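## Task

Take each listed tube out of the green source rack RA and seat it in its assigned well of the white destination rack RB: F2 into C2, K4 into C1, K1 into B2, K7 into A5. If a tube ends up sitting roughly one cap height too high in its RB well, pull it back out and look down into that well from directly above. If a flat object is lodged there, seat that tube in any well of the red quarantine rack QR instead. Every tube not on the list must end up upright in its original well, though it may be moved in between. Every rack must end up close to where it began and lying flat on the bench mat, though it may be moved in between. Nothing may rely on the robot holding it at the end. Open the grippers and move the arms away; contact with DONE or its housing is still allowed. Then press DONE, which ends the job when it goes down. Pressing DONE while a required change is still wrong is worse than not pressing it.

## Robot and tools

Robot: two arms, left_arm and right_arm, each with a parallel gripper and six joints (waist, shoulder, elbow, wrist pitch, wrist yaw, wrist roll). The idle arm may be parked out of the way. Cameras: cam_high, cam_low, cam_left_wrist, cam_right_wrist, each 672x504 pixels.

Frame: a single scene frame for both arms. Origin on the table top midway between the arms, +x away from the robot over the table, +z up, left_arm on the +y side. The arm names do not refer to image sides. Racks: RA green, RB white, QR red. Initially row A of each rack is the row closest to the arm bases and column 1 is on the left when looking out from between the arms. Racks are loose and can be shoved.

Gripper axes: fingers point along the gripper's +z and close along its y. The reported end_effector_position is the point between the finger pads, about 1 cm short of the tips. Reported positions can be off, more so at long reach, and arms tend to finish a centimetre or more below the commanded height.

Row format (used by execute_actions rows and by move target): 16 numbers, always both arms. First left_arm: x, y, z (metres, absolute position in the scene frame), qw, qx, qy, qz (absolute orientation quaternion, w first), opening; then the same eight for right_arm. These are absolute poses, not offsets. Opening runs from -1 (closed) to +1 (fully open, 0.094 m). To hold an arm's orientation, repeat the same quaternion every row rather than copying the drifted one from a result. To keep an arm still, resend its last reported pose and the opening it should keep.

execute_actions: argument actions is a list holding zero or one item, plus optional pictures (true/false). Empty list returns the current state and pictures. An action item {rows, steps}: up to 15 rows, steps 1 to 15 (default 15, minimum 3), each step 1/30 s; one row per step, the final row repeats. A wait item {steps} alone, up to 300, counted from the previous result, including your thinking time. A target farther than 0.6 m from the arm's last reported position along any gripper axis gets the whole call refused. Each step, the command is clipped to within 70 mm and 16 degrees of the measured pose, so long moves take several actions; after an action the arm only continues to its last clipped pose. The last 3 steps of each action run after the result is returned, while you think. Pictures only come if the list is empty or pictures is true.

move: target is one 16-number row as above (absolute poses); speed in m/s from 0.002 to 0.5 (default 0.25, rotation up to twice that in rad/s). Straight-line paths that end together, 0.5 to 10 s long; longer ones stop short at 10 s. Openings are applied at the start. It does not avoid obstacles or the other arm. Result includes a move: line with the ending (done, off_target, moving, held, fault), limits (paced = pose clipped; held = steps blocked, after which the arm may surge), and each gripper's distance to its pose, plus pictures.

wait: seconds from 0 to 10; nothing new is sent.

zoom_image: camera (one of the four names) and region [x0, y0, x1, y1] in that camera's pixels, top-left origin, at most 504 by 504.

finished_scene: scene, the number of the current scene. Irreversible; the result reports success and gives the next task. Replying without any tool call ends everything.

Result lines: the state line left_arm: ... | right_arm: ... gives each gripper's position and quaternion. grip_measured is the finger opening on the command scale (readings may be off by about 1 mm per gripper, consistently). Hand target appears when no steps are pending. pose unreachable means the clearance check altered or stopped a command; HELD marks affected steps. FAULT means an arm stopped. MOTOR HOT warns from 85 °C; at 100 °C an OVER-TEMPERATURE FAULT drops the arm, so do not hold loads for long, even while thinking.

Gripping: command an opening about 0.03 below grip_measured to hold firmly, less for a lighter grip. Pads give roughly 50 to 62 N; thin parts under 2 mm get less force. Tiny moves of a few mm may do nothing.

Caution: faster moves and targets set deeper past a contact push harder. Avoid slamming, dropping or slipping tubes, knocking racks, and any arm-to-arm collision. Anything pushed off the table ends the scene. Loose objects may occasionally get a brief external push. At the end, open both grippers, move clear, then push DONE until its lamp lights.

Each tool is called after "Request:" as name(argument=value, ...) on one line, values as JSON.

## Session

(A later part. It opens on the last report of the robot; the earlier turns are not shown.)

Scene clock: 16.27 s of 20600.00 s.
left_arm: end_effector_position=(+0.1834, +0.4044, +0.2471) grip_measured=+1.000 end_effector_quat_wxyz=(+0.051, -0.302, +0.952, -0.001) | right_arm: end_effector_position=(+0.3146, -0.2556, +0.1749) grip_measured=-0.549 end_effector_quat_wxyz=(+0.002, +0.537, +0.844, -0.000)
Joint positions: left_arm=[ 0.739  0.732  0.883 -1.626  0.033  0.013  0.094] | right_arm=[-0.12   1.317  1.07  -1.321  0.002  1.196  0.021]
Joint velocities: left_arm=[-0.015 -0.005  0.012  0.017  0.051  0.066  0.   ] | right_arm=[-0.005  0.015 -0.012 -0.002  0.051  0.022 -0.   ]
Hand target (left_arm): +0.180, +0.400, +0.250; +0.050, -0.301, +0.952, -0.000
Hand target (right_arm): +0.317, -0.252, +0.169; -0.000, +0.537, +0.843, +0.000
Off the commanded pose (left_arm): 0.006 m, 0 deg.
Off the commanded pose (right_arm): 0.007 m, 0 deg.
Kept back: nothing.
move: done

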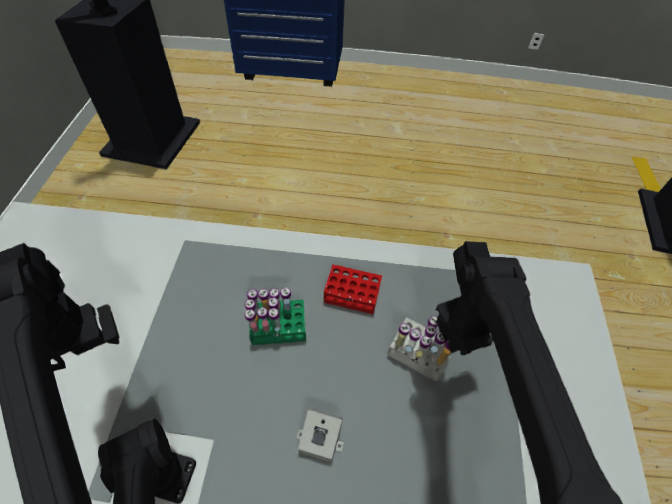

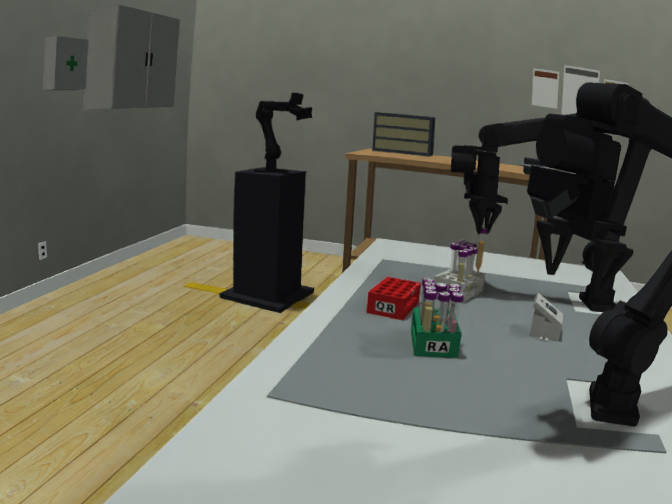

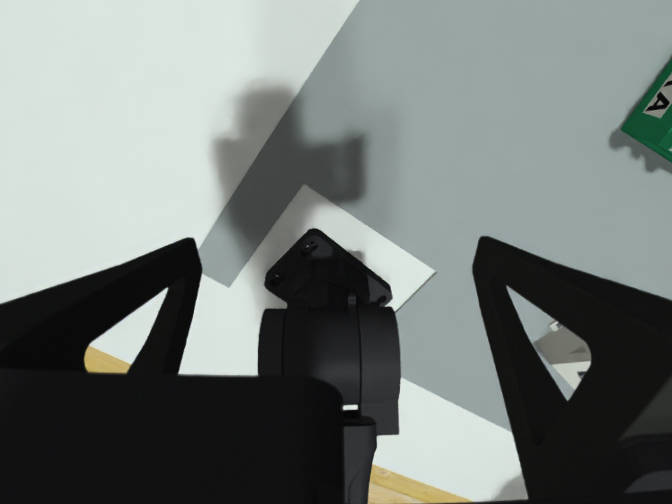

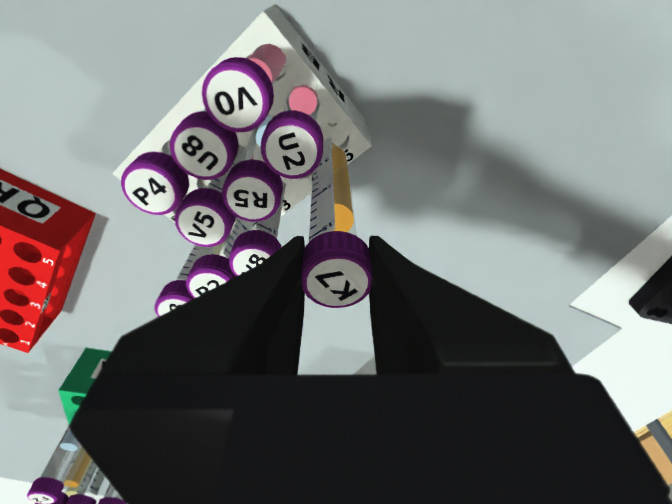

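Within ~1.5 mm. Descend.

Request:
move(target=[0.18,0.40,0.25,0.05,-0.3,0.95,0,1,0.315,-0.258,0.124,0,0.537,0.843,0,-0.578], speed=0.06)

Scene clock: 17.70 s of 20600.00 s.
left_arm: end_effector_position=(+0.1834, +0.4044, +0.2471) grip_measured=+1.000 end_effector_quat_wxyz=(+0.051, -0.302, +0.952, -0.001) | right_arm: end_effector_position=(+0.3150, -0.2563, +0.1312) grip_measured=-0.549 end_effector_quat_wxyz=(+0.005, +0.537, +0.843, +0.002)
Joint positions: left_arm=[ 0.739  0.732  0.883 -1.626  0.033  0.013  0.094] | right_arm=[-0.122  1.351  0.981 -1.192  0.003  1.196  0.021]
Joint velocities: left_arm=[-0.005 -0.005 -0.012 -0.002 -0.007 -0.007  0.   ] | right_arm=[-0.005 -0.015 -0.007  0.002  0.095 -0.051  0.   ]
Hand target (left_arm): +0.180, +0.400, +0.250; +0.050, -0.301, +0.952, -0.000
Hand target (right_arm): +0.316, -0.258, +0.124; +0.000, +0.537, +0.843, +0.000
Off the commanded pose (left_arm): 0.006 m, 0 deg.
Off the commanded pose (right_arm): 0.007 m, 1 deg.
Kept back: nothing.
move: done

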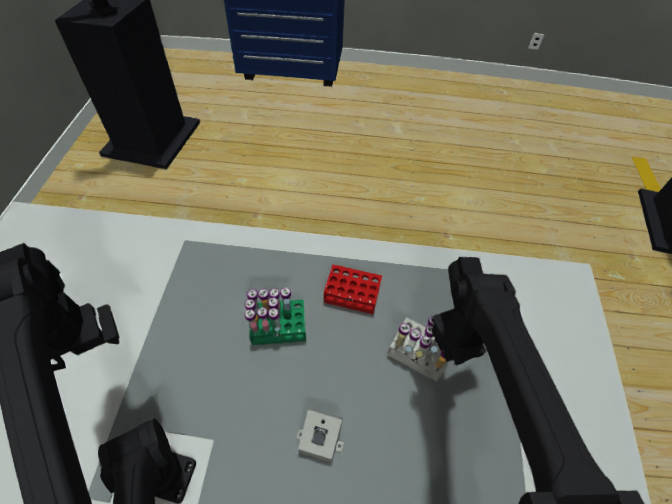

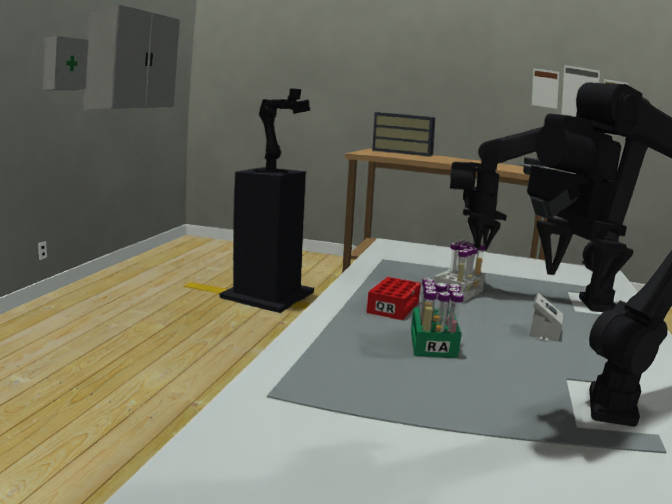

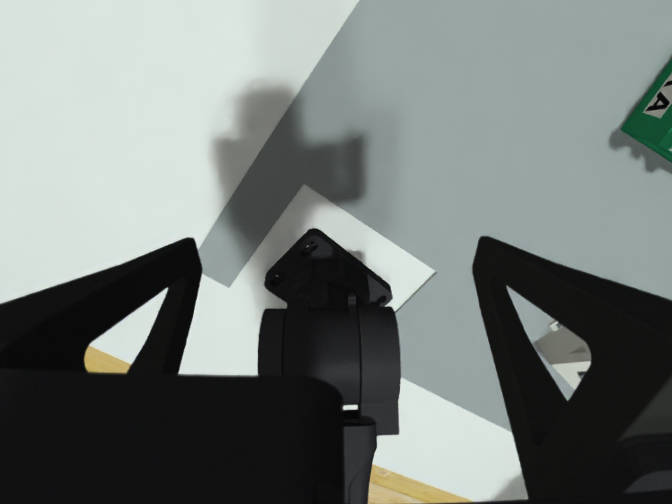

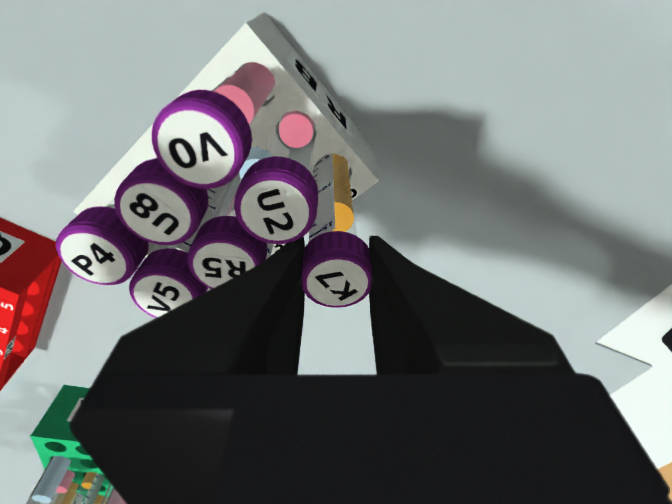

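Request:
execute_actions(actions=[{"rows":[[0.18,0.40,0.25,0.05,-0.3,0.95,0,1,0.315,-0.258,0.124,0,0.537,0.843,0,-0.42],[0.18,0.40,0.25,0.05,-0.3,0.95,0,1,0.315,-0.258,0.124,0,0.537,0.843,0,-0.42],[0.18,0.40,0.25,0.05,-0.3,0.95,0,1,0.315,-0.258,0.124,0,0.537,0.843,0,-0.42],[0.18,0.40,0.25,0.05,-0.3,0.95,0,1,0.315,-0.258,0.124,0,0.537,0.843,0,-0.42],[0.18,0.40,0.25,0.05,-0.3,0.95,0,1,0.333,-0.255,0.152,0.028,0.537,0.843,0.021,-0.42],[0.18,0.40,0.25,0.05,-0.3,0.95,0,1,0.333,-0.255,0.159,0.028,0.537,0.843,0.021,-0.42],[0.18,0.40,0.25,0.05,-0.3,0.95,0,1,0.333,-0.255,0.166,0.028,0.537,0.843,0.021,-0.42],[0.18,0.40,0.25,0.05,-0.3,0.95,0,1,0.333,-0.255,0.173,0.028,0.537,0.843,0.021,-0.42],[0.18,0.40,0.25,0.05,-0.3,0.95,0,1,0.333,-0.255,0.180,0.028,0.537,0.843,0.021,-0.42],[0.18,0.40,0.25,0.05,-0.3,0.95,0,1,0.333,-0.255,0.187,0.028,0.537,0.843,0.021,-0.42],[0.18,0.40,0.25,0.05,-0.3,0.95,0,1,0.333,-0.255,0.194,0.028,0.537,0.843,0.021,-0.42],[0.18,0.40,0.25,0.05,-0.3,0.95,0,1,0.333,-0.255,0.201,0.028,0.537,0.843,0.021,-0.42]],"steps":15}])

Request:
move(target=[0.18,0.40,0.25,0.05,-0.3,0.95,0,1,0.40,0.125,0.225,0,-0.139,0.99,0,-0.3], speed=0.4)

Request:
move(target=[0.18,0.40,0.25,0.05,-0.3,0.95,0,1,0.394,0.121,0.155,0,-0.139,0.99,0,-0.3], speed=0.12)

Scene clock: 18.77 s of 20600.00 s.
left_arm: end_effector_position=(+0.1834, +0.4044, +0.2471) grip_measured=+1.000 end_effector_quat_wxyz=(+0.051, -0.302, +0.952, -0.001) | right_arm: end_effector_position=(+0.3108, -0.2564, +0.1504) grip_measured=-0.422 end_effector_quat_wxyz=(-0.005, +0.537, +0.843, -0.005)
Joint positions: left_arm=[ 0.739  0.732  0.883 -1.626  0.033  0.013  0.094] | right_arm=[-0.122  1.337  1.022 -1.27   0.002  1.196  0.027]
Joint velocities: left_arm=[ 0.005 -0.015 -0.002 -0.012  0.066 -0.051  0.   ] | right_arm=[ 0.005 -0.142  0.383 -0.491  0.095 -0.11   0.001]
Steps of this call (steps 1 to 20: nothing new was sent; steps 21 to 32: the first 12 steps of this action). Readings (end_effector_position):
21: left_arm (+0.1834, +0.4044, +0.2471) | right_arm (+0.3150, -0.2563, +0.1312)
22: left_arm (+0.1834, +0.4044, +0.2471) | right_arm (+0.3150, -0.2563, +0.1312)
24: left_arm (+0.1834, +0.4044, +0.2471) | right_arm (+0.3150, -0.2563, +0.1312)
28: left_arm (+0.1834, +0.4044, +0.2471) | right_arm (+0.3129, -0.2563, +0.1329)
32: the state above

Scene clock: 21.60 s of 20600.00 s.
left_arm: end_effector_position=(+0.1834, +0.4044, +0.2471) grip_measured=+1.000 end_effector_quat_wxyz=(+0.051, -0.302, +0.952, -0.001) | right_arm: end_effector_position=(+0.3952, +0.1144, +0.2154) grip_measured=-0.302 end_effector_quat_wxyz=(-0.011, -0.133, +0.991, -0.007)
Joint positions: left_arm=[ 0.739  0.732  0.883 -1.626  0.033  0.013  0.094] | right_arm=[ 0.542  1.924  1.921 -1.594 -0.001  0.457  0.033]
Joint velocities: left_arm=[-0.015 -0.005 -0.007  0.002  0.066  0.022  0.   ] | right_arm=[-0.005 -0.005 -0.007 -0.007  0.037 -0.022 -0.001]
Hand target (left_arm): +0.180, +0.400, +0.250; +0.050, -0.301, +0.952, -0.000
Hand target (right_arm): +0.406, +0.121, +0.228; +0.000, -0.139, +0.990, +0.002
Off your previous action's commanded pose (left_arm): 0.006 m, 0 deg at its last step (step 3 of this call).
Off your previous action's commanded pose (right_arm): 0.035 m, 3 deg at its last step (step 3 of this call).
Off the commanded pose (left_arm): 0.006 m, 0 deg.
Off the commanded pose (right_arm): 0.015 m, 2 deg.
Kept back: nothing.
move: off_target (right_arm)

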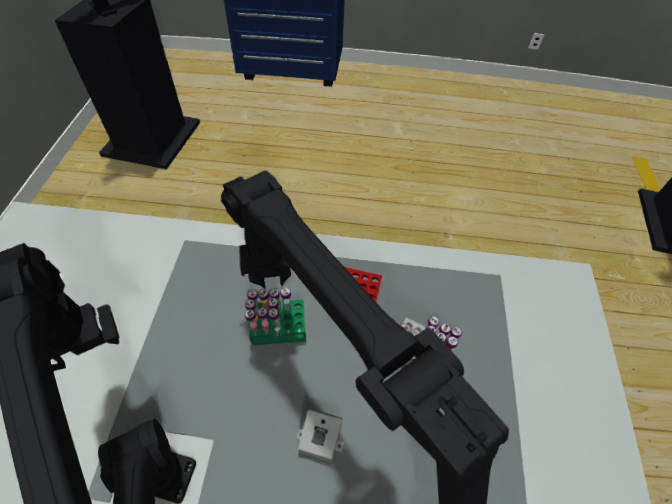

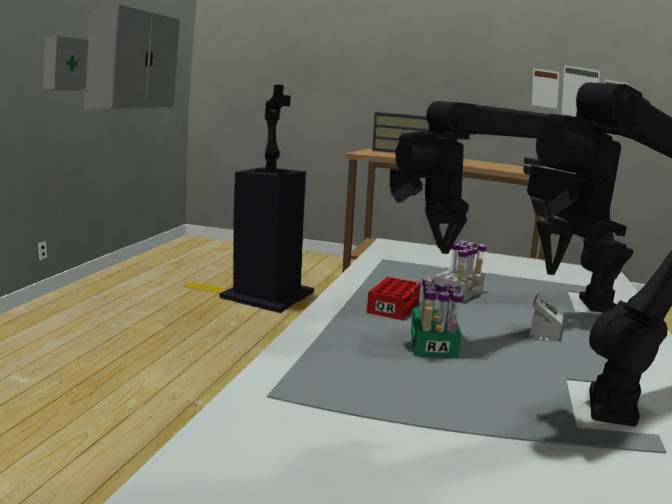

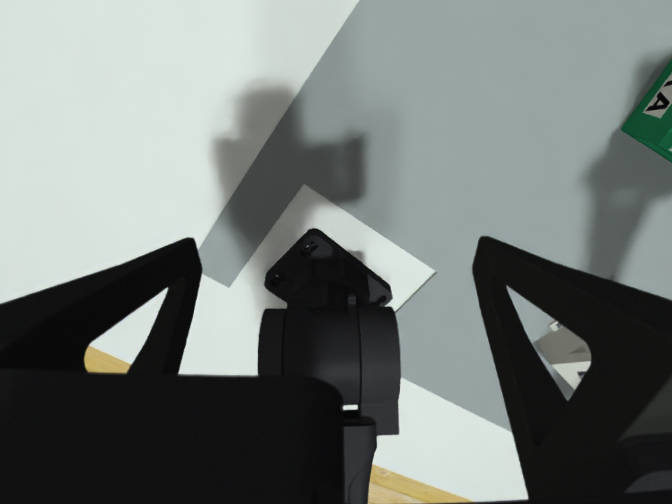

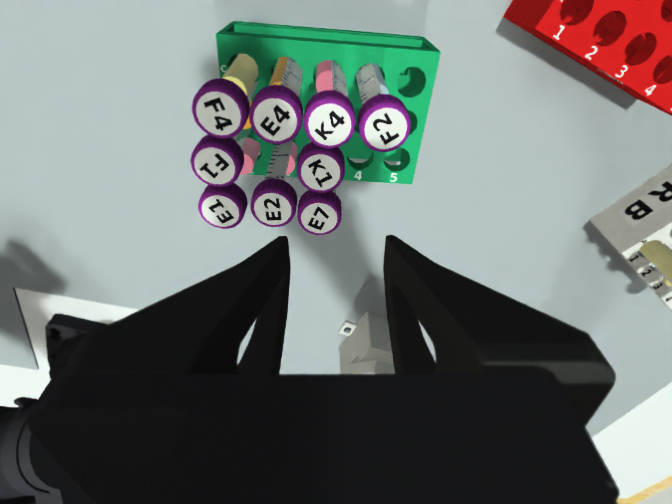

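Scene clock: 22.43 s of 20600.00 s.
left_arm: end_effector_position=(+0.1834, +0.4044, +0.2471) grip_measured=+1.000 end_effector_quat_wxyz=(+0.051, -0.302, +0.952, -0.001) | right_arm: end_effector_position=(+0.3955, +0.1153, +0.1596) grip_measured=-0.302 end_effector_quat_wxyz=(-0.003, -0.134, +0.991, -0.001)
Joint positions: left_arm=[ 0.739  0.732  0.883 -1.626  0.033  0.013  0.094] | right_arm=[ 0.543  1.924  1.774 -1.427 -0.001  0.457  0.033]
Joint velocities: left_arm=[-0.005  0.005 -0.012  0.012 -0.022 -0.007  0.   ] | right_arm=[-0.034 -0.005 -0.012 -0.007 -0.007  0.022 -0.   ]
Hand target (left_arm): +0.180, +0.400, +0.250; +0.050, -0.301, +0.952, -0.000
Hand target (right_arm): +0.394, +0.122, +0.155; -0.000, -0.139, +0.990, +0.000
Off the commanded pose (left_arm): 0.006 m, 0 deg.
Off the commanded pose (right_arm): 0.007 m, 1 deg.
Kept back: nothing.
move: done

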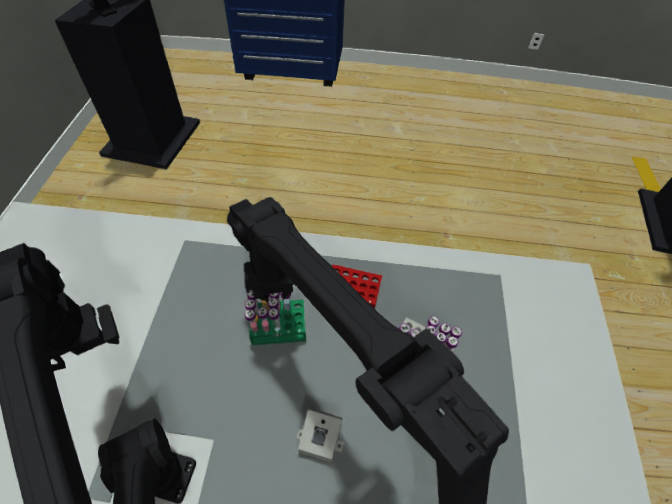

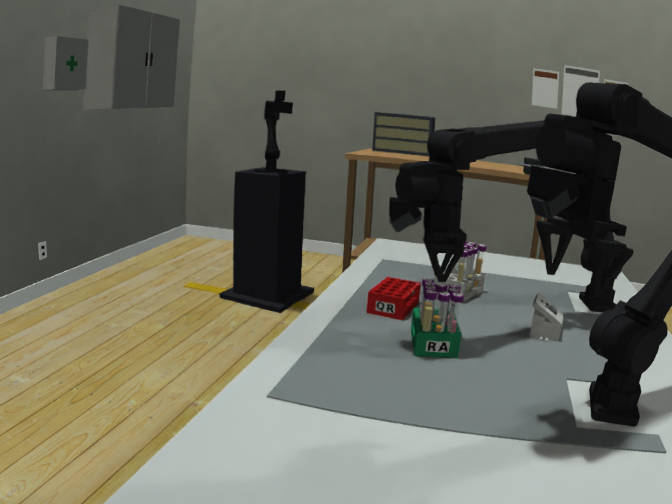

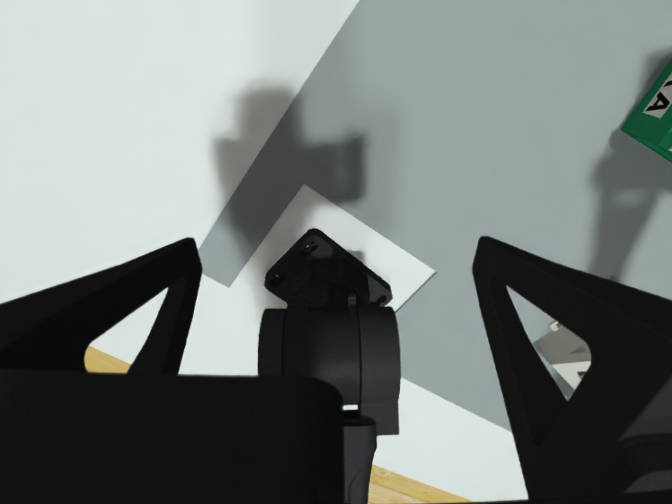

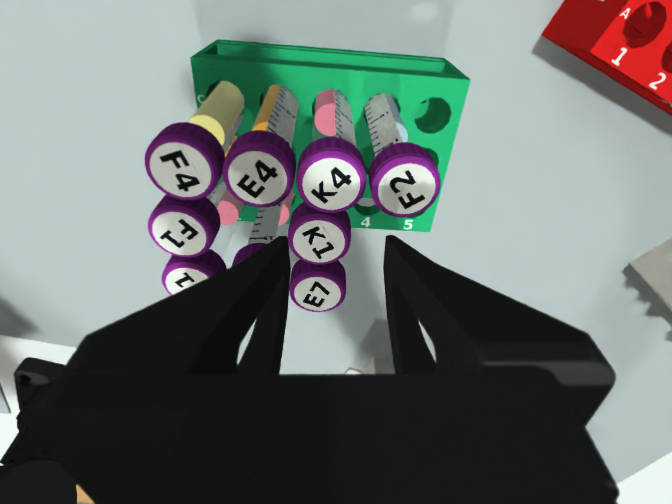

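Request:
move(target=[0.18,0.40,0.25,0.05,-0.3,0.95,0,1,0.3905,0.1255,0.124,0,-0.139,0.99,0,-0.15], speed=0.06)

Scene clock: 23.63 s of 20600.00 s.
left_arm: end_effector_position=(+0.1834, +0.4044, +0.2471) grip_measured=+1.000 end_effector_quat_wxyz=(+0.051, -0.302, +0.952, -0.001) | right_arm: end_effector_position=(+0.3917, +0.1213, +0.1380) grip_measured=-0.152 end_effector_quat_wxyz=(+0.005, -0.140, +0.990, +0.004)
Joint positions: left_arm=[ 0.739  0.732  0.883 -1.626  0.033  0.013  0.094] | right_arm=[ 0.554  1.926  1.72  -1.354 -0.001  0.457  0.04 ]
Joint velocities: left_arm=[-0.015 -0.005  0.007  0.007  0.007 -0.081  0.   ] | right_arm=[-0.005 -0.005 -0.012 -0.017 -0.022  0.022 -0.001]
Hand target (left_arm): +0.180, +0.400, +0.250; +0.050, -0.301, +0.952, -0.000
Hand target (right_arm): +0.391, +0.126, +0.124; -0.000, -0.139, +0.990, -0.000
Off the commanded pose (left_arm): 0.006 m, 0 deg.
Off the commanded pose (right_arm): 0.015 m, 1 deg.
Kept back: nothing.
move: off_target (right_arm)

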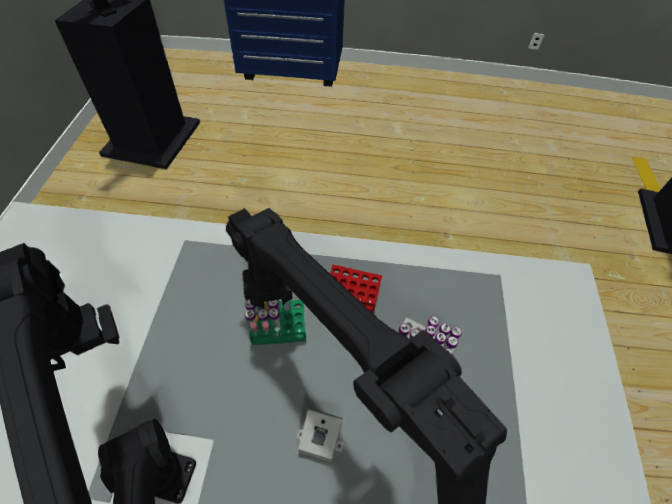

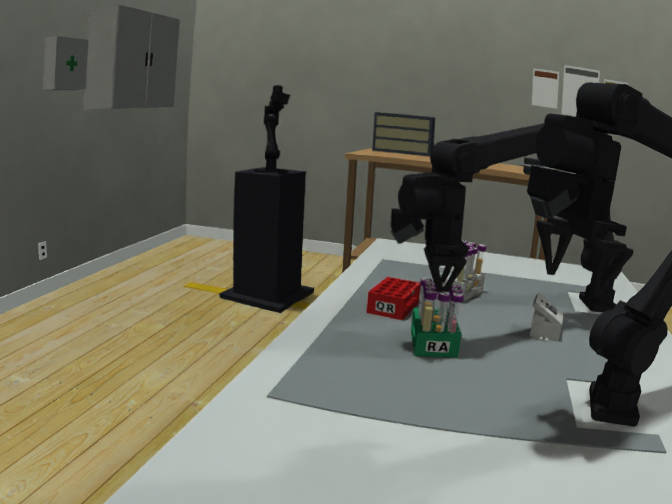

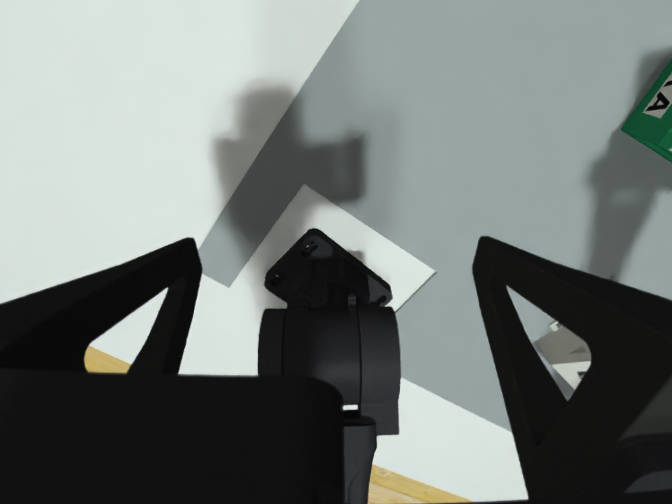

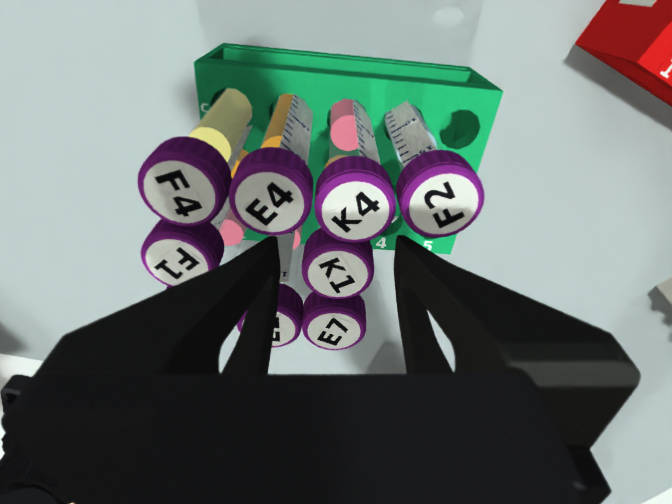

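Request:
execute_actions(actions=[{"rows":[[0.18,0.40,0.25,0.05,-0.3,0.95,0,1,0.3905,0.1255,0.122,0,-0.139,0.99,0,-0.5],[0.18,0.40,0.25,0.05,-0.3,0.95,0,1,0.3905,0.1255,0.122,0,-0.139,0.99,0,-0.5],[0.18,0.40,0.25,0.05,-0.3,0.95,0,1,0.3905,0.1255,0.122,0,-0.139,0.99,0,-0.5],[0.18,0.40,0.25,0.05,-0.3,0.95,0,1,0.3905,0.1255,0.122,0,-0.139,0.99,0,-0.5],[0.18,0.40,0.25,0.05,-0.3,0.95,0,1,0.3905,0.1255,0.122,0,-0.139,0.99,0,-0.5],[0.18,0.40,0.25,0.05,-0.3,0.95,0,1,0.3905,0.1255,0.122,0,-0.139,0.99,0,-0.5],[0.18,0.40,0.25,0.05,-0.3,0.95,0,1,0.3905,0.1255,0.122,0,-0.139,0.99,0,-0.578]],"steps":12}])

Request:
execute_actions(actions=[{"rows":[[0.18,0.40,0.25,0.05,-0.3,0.95,0,1,0.405,0.133,0.158,0.029,-0.139,0.99,0.02,-0.578],[0.18,0.40,0.25,0.05,-0.3,0.95,0,1,0.405,0.133,0.164,0.029,-0.139,0.99,0.02,-0.578],[0.18,0.40,0.25,0.05,-0.3,0.95,0,1,0.405,0.133,0.170,0.029,-0.139,0.99,0.02,-0.578],[0.18,0.40,0.25,0.05,-0.3,0.95,0,1,0.405,0.133,0.176,0.029,-0.139,0.99,0.02,-0.578],[0.18,0.40,0.25,0.05,-0.3,0.95,0,1,0.405,0.133,0.182,0.029,-0.139,0.99,0.02,-0.578],[0.18,0.40,0.25,0.05,-0.3,0.95,0,1,0.405,0.133,0.188,0.029,-0.139,0.99,0.02,-0.578],[0.18,0.40,0.25,0.05,-0.3,0.95,0,1,0.405,0.133,0.194,0.029,-0.139,0.99,0.02,-0.578],[0.18,0.40,0.25,0.05,-0.3,0.95,0,1,0.405,0.133,0.200,0.029,-0.139,0.99,0.02,-0.578],[0.18,0.40,0.25,0.05,-0.3,0.95,0,1,0.405,0.133,0.206,0.029,-0.139,0.99,0.02,-0.578],[0.18,0.40,0.25,0.05,-0.3,0.95,0,1,0.405,0.133,0.212,0.029,-0.139,0.99,0.02,-0.578],[0.18,0.40,0.25,0.05,-0.3,0.95,0,1,0.405,0.133,0.218,0.029,-0.139,0.99,0.02,-0.578],[0.18,0.40,0.25,0.05,-0.3,0.95,0,1,0.405,0.133,0.224,0.029,-0.139,0.99,0.02,-0.578],[0.18,0.40,0.25,0.05,-0.3,0.95,0,1,0.405,0.133,0.230,0.029,-0.139,0.99,0.02,-0.578]],"steps":15}])

Request:
move(target=[0.18,0.40,0.25,0.05,-0.3,0.95,0,1,0.40,-0.15,0.225,0,-0.139,0.99,0,-0.578], speed=0.25)

Request:
move(target=[0.18,0.40,0.25,0.05,-0.3,0.95,0,1,0.373,-0.199,0.182,0,-0.139,0.99,0,-0.578], speed=0.1)

Request:
zoom_image(camera="cam_right_wrist", region=[270,80,390,200])

Scene clock: 24.53 s of 20600.00 s.
left_arm: end_effector_position=(+0.1834, +0.4044, +0.2471) grip_measured=+1.000 end_effector_quat_wxyz=(+0.051, -0.302, +0.952, -0.001) | right_arm: end_effector_position=(+0.3918, +0.1214, +0.1368) grip_measured=-0.549 end_effector_quat_wxyz=(+0.005, -0.140, +0.990, +0.004)
Joint positions: left_arm=[ 0.739  0.732  0.883 -1.626  0.033  0.013  0.094] | right_arm=[ 0.554  1.926  1.717 -1.349 -0.001  0.457  0.021]
Joint velocities: left_arm=[-0.015  0.015 -0.002 -0.002  0.022 -0.037  0.   ] | right_arm=[-0.005 -0.015 -0.012 -0.007  0.007 -0.022  0.001]
Steps of this call (steps 1 to 18: nothing new was sent; steps 19 to 27: the first 9 steps of this action). Readings (end_effector_position):
19: left_arm (+0.1834, +0.4044, +0.2471) | right_arm (+0.3919, +0.1214, +0.1379)
20: left_arm (+0.1834, +0.4044, +0.2471) | right_arm (+0.3920, +0.1215, +0.1376)
22: left_arm (+0.1834, +0.4044, +0.2471) | right_arm (+0.3919, +0.1215, +0.1371)
26: left_arm (+0.1834, +0.4044, +0.2471) | right_arm (+0.3918, +0.1214, +0.1368)
27: the state above

Scene clock: 25.03 s of 20600.00 s.
left_arm: end_effector_position=(+0.1834, +0.4044, +0.2471) grip_measured=+1.000 end_effector_quat_wxyz=(+0.051, -0.302, +0.952, -0.001) | right_arm: end_effector_position=(+0.3934, +0.1228, +0.1718) grip_measured=-0.549 end_effector_quat_wxyz=(-0.001, -0.140, +0.990, -0.000)
Joint positions: left_arm=[ 0.739  0.732  0.883 -1.626  0.033  0.013  0.094] | right_arm=[ 0.554  1.926  1.81  -1.456 -0.001  0.457  0.021]
Joint velocities: left_arm=[ 0.005 -0.005  0.022  0.017 -0.037  0.066  0.   ] | right_arm=[-0.015 -0.005  0.457 -0.457  0.007 -0.007 -0.   ]
Off your previous action's commanded pose (left_arm): 0.006 m, 0 deg at its last step (step 3 of this call).
Off your previous action's commanded pose (right_arm): 0.015 m, 1 deg at its last step (step 3 of this call).
Steps of this call (steps 1 to 3: the last 3 steps of your previous action; steps 4 to 15: the first 12 steps of this action). Readings (end_effector_position):
4: left_arm (+0.1834, +0.4044, +0.2471) | right_arm (+0.3918, +0.1214, +0.1368)
5: left_arm (+0.1834, +0.4044, +0.2471) | right_arm (+0.3918, +0.1214, +0.1368)
7: left_arm (+0.1834, +0.4044, +0.2471) | right_arm (+0.3913, +0.1209, +0.1382)
11: left_arm (+0.1834, +0.4044, +0.2471) | right_arm (+0.3913, +0.1209, +0.1503)
15: the state above

Scene clock: 27.20 s of 20600.00 s.
left_arm: end_effector_position=(+0.1834, +0.4044, +0.2471) grip_measured=+1.000 end_effector_quat_wxyz=(+0.051, -0.302, +0.952, -0.001) | right_arm: end_effector_position=(+0.3962, -0.1526, +0.2174) grip_measured=-0.549 end_effector_quat_wxyz=(-0.009, -0.128, +0.992, -0.003)
Joint positions: left_arm=[ 0.739  0.732  0.883 -1.626  0.033  0.013  0.094] | right_arm=[ 0.094  1.565  1.443 -1.468  0.003  0.02   0.021]
Joint velocities: left_arm=[-0.005 -0.015  0.007  0.002 -0.037 -0.037  0.   ] | right_arm=[-0.005 -0.005 -0.007 -0.002 -0.022  0.022 -0.001]
Hand target (left_arm): +0.180, +0.400, +0.250; +0.050, -0.301, +0.952, -0.000
Hand target (right_arm): +0.394, -0.150, +0.223; +0.000, -0.139, +0.990, -0.001
Off your previous action's commanded pose (left_arm): 0.006 m, 0 deg at its last step (step 3 of this call).
Off your previous action's commanded pose (right_arm): 0.044 m, 4 deg at its last step (step 3 of this call).
Off the commanded pose (left_arm): 0.006 m, 0 deg.
Off the commanded pose (right_arm): 0.009 m, 2 deg.
Kept back: nothing.
move: done

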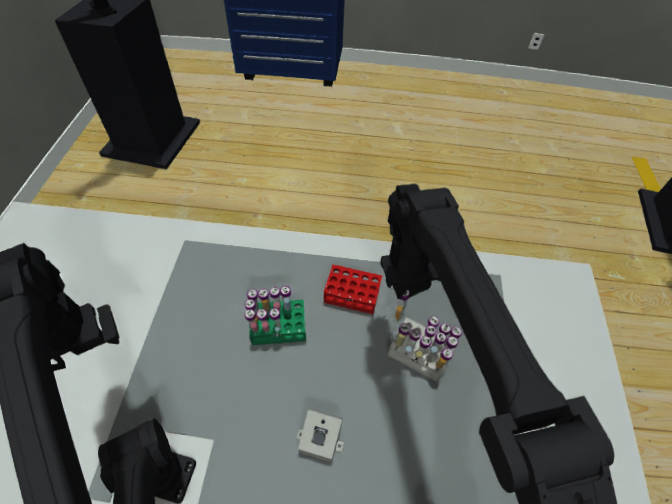

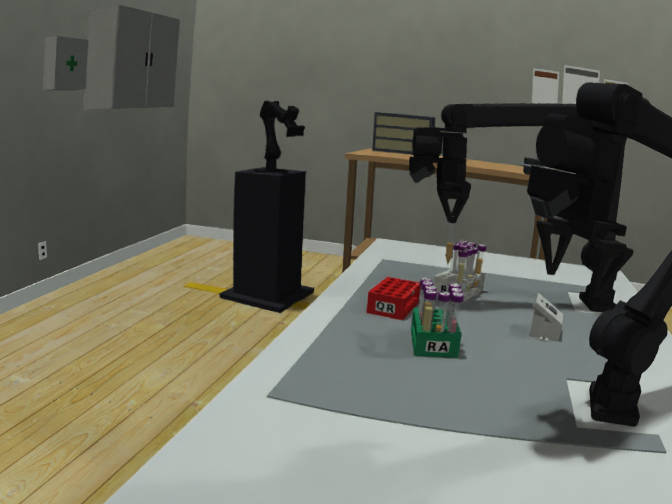

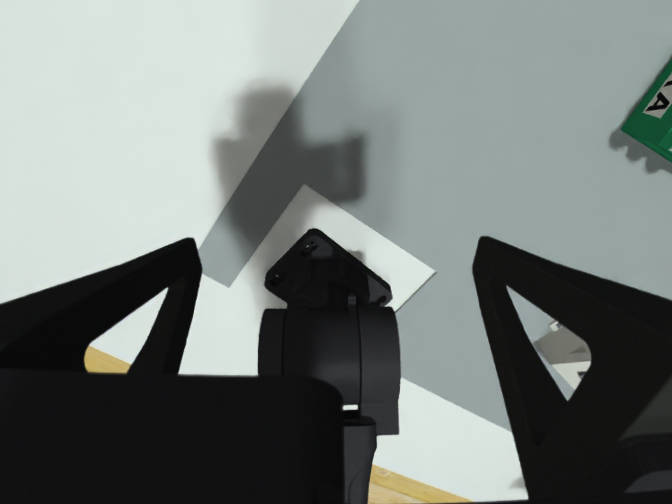

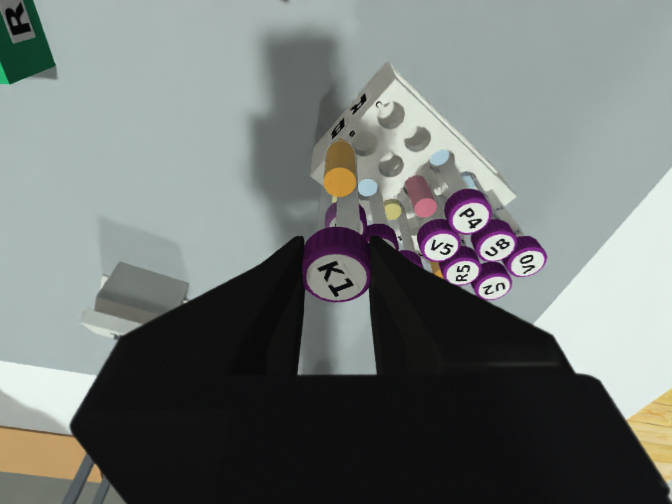

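Scene clock: 28.20 s of 20600.00 s.
left_arm: end_effector_position=(+0.1834, +0.4044, +0.2471) grip_measured=+1.000 end_effector_quat_wxyz=(+0.051, -0.302, +0.952, -0.001) | right_arm: end_effector_position=(+0.3711, -0.1973, +0.1750) grip_measured=-0.549 end_effector_quat_wxyz=(-0.015, -0.133, +0.991, -0.002)
Joint positions: left_arm=[ 0.739  0.732  0.883 -1.626  0.033  0.013  0.094] | right_arm=[ 0.009  1.503  1.259 -1.357  0.003 -0.075  0.021]
Joint velocities: left_arm=[-0.015 -0.005  0.007 -0.002 -0.007 -0.037  0.   ] | right_arm=[-0.005 -0.005 -0.007  0.007 -0.037 -0.037  0.001]
Hand target (left_arm): +0.180, +0.400, +0.250; +0.050, -0.301, +0.952, -0.000
Hand target (right_arm): +0.373, -0.198, +0.182; +0.000, -0.139, +0.990, -0.000
Off the commanded pose (left_arm): 0.006 m, 0 deg.
Off the commanded pose (right_arm): 0.007 m, 2 deg.
Kept back: nothing.
move: done

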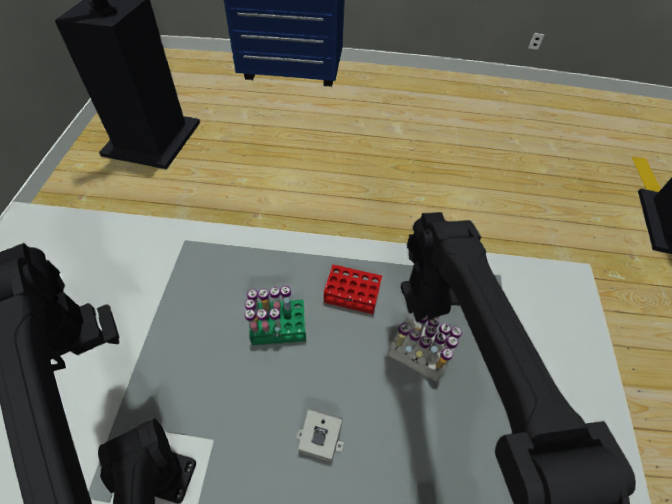

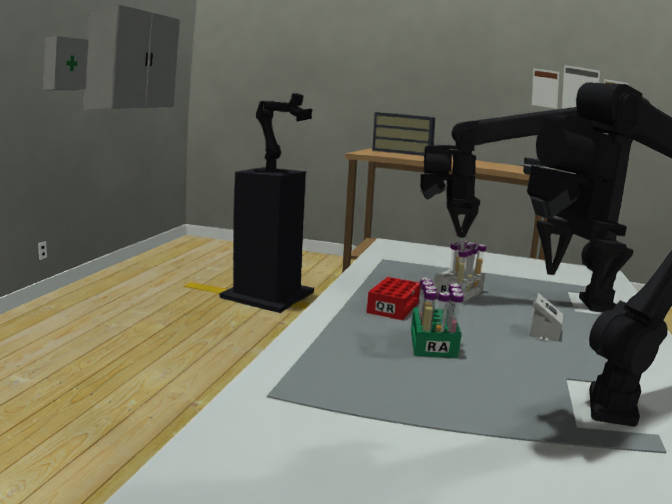

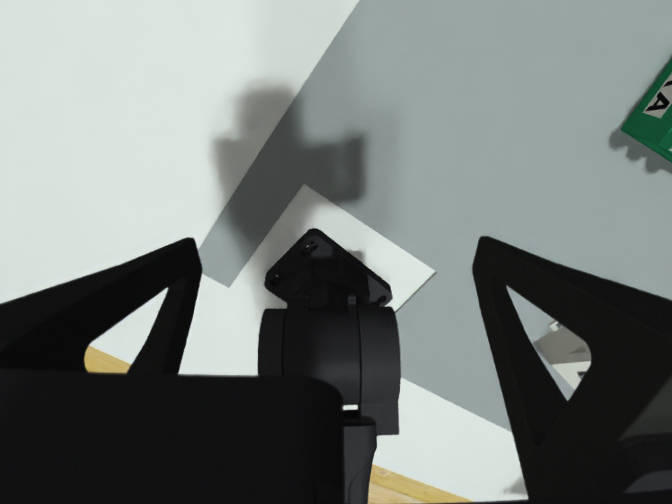

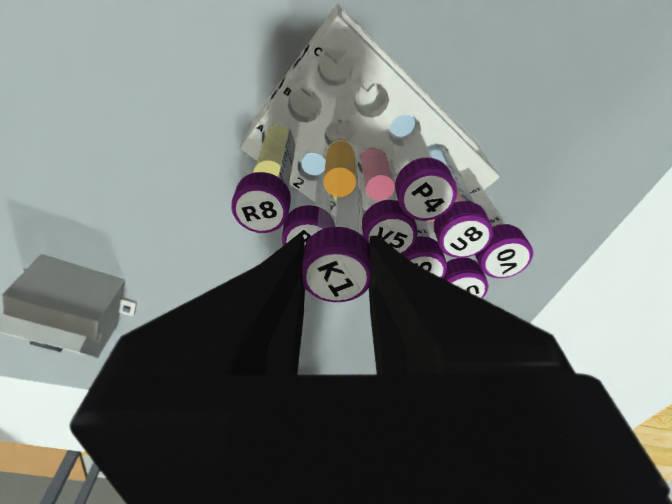

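Region (270, 80, 390, 200) of cam_right_wrist's 672x504 image, scaled by 4.200, with more detail than that image has.

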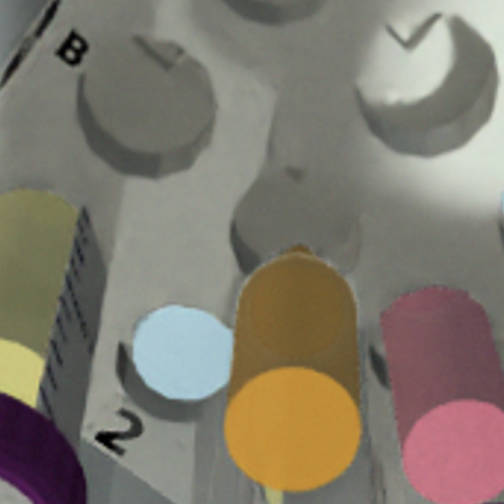

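Tip ~3 mm behind; the tilt will straighten during descent.

Request:
move(target=[0.18,0.40,0.25,0.05,-0.3,0.95,0,1,0.372,-0.198,0.126,0,-0.139,0.99,0,-0.578], speed=0.05)

Scene clock: 29.77 s of 20600.00 s.
left_arm: end_effector_position=(+0.1834, +0.4044, +0.2471) grip_measured=+1.000 end_effector_quat_wxyz=(+0.051, -0.302, +0.952, -0.001) | right_arm: end_effector_position=(+0.3705, -0.1974, +0.1341) grip_measured=-0.549 end_effector_quat_wxyz=(+0.003, -0.134, +0.991, -0.001)
Joint positions: left_arm=[ 0.739  0.732  0.883 -1.626  0.033  0.013  0.094] | right_arm=[ 0.009  1.51   1.155 -1.209  0.003 -0.078  0.021]
Joint velocities: left_arm=[-0.005 -0.024 -0.002  0.012 -0.022 -0.066  0.   ] | right_arm=[-0.015 -0.024 -0.002 -0.012 -0.022 -0.051  0.001]
Hand target (left_arm): +0.180, +0.400, +0.250; +0.050, -0.301, +0.952, -0.000
Hand target (right_arm): +0.372, -0.198, +0.126; -0.000, -0.139, +0.990, +0.000
Off the commanded pose (left_arm): 0.006 m, 0 deg.
Off the commanded pose (right_arm): 0.008 m, 1 deg.
Kept back: nothing.
move: done

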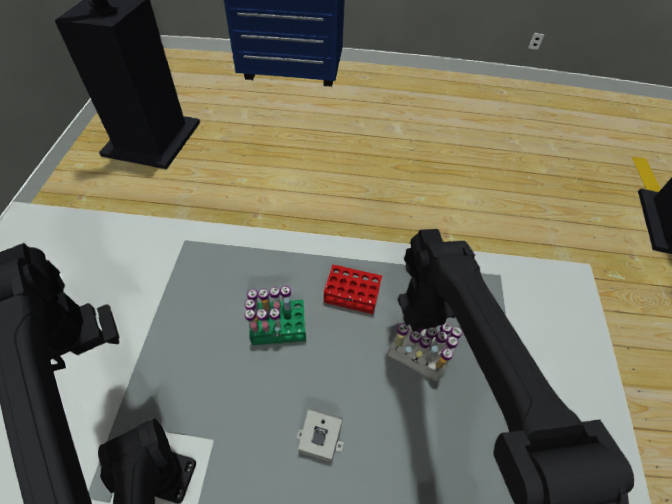

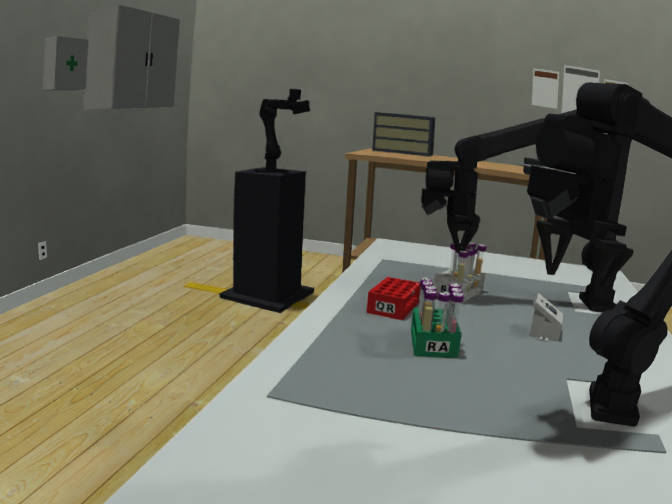

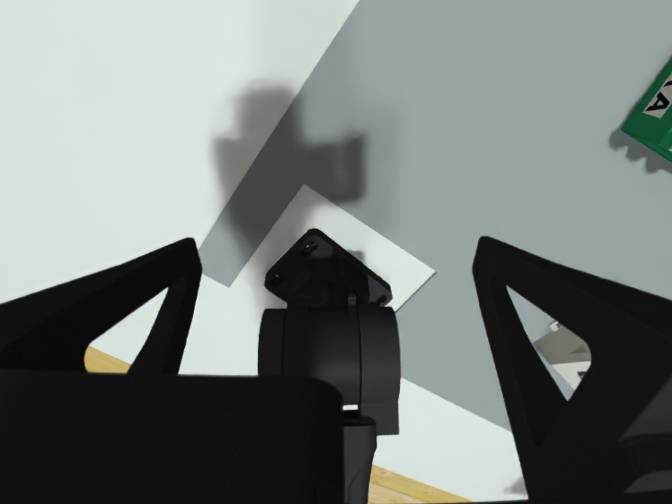

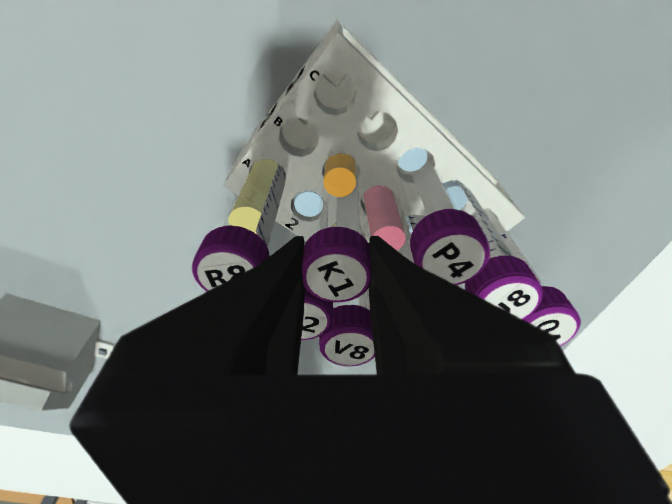

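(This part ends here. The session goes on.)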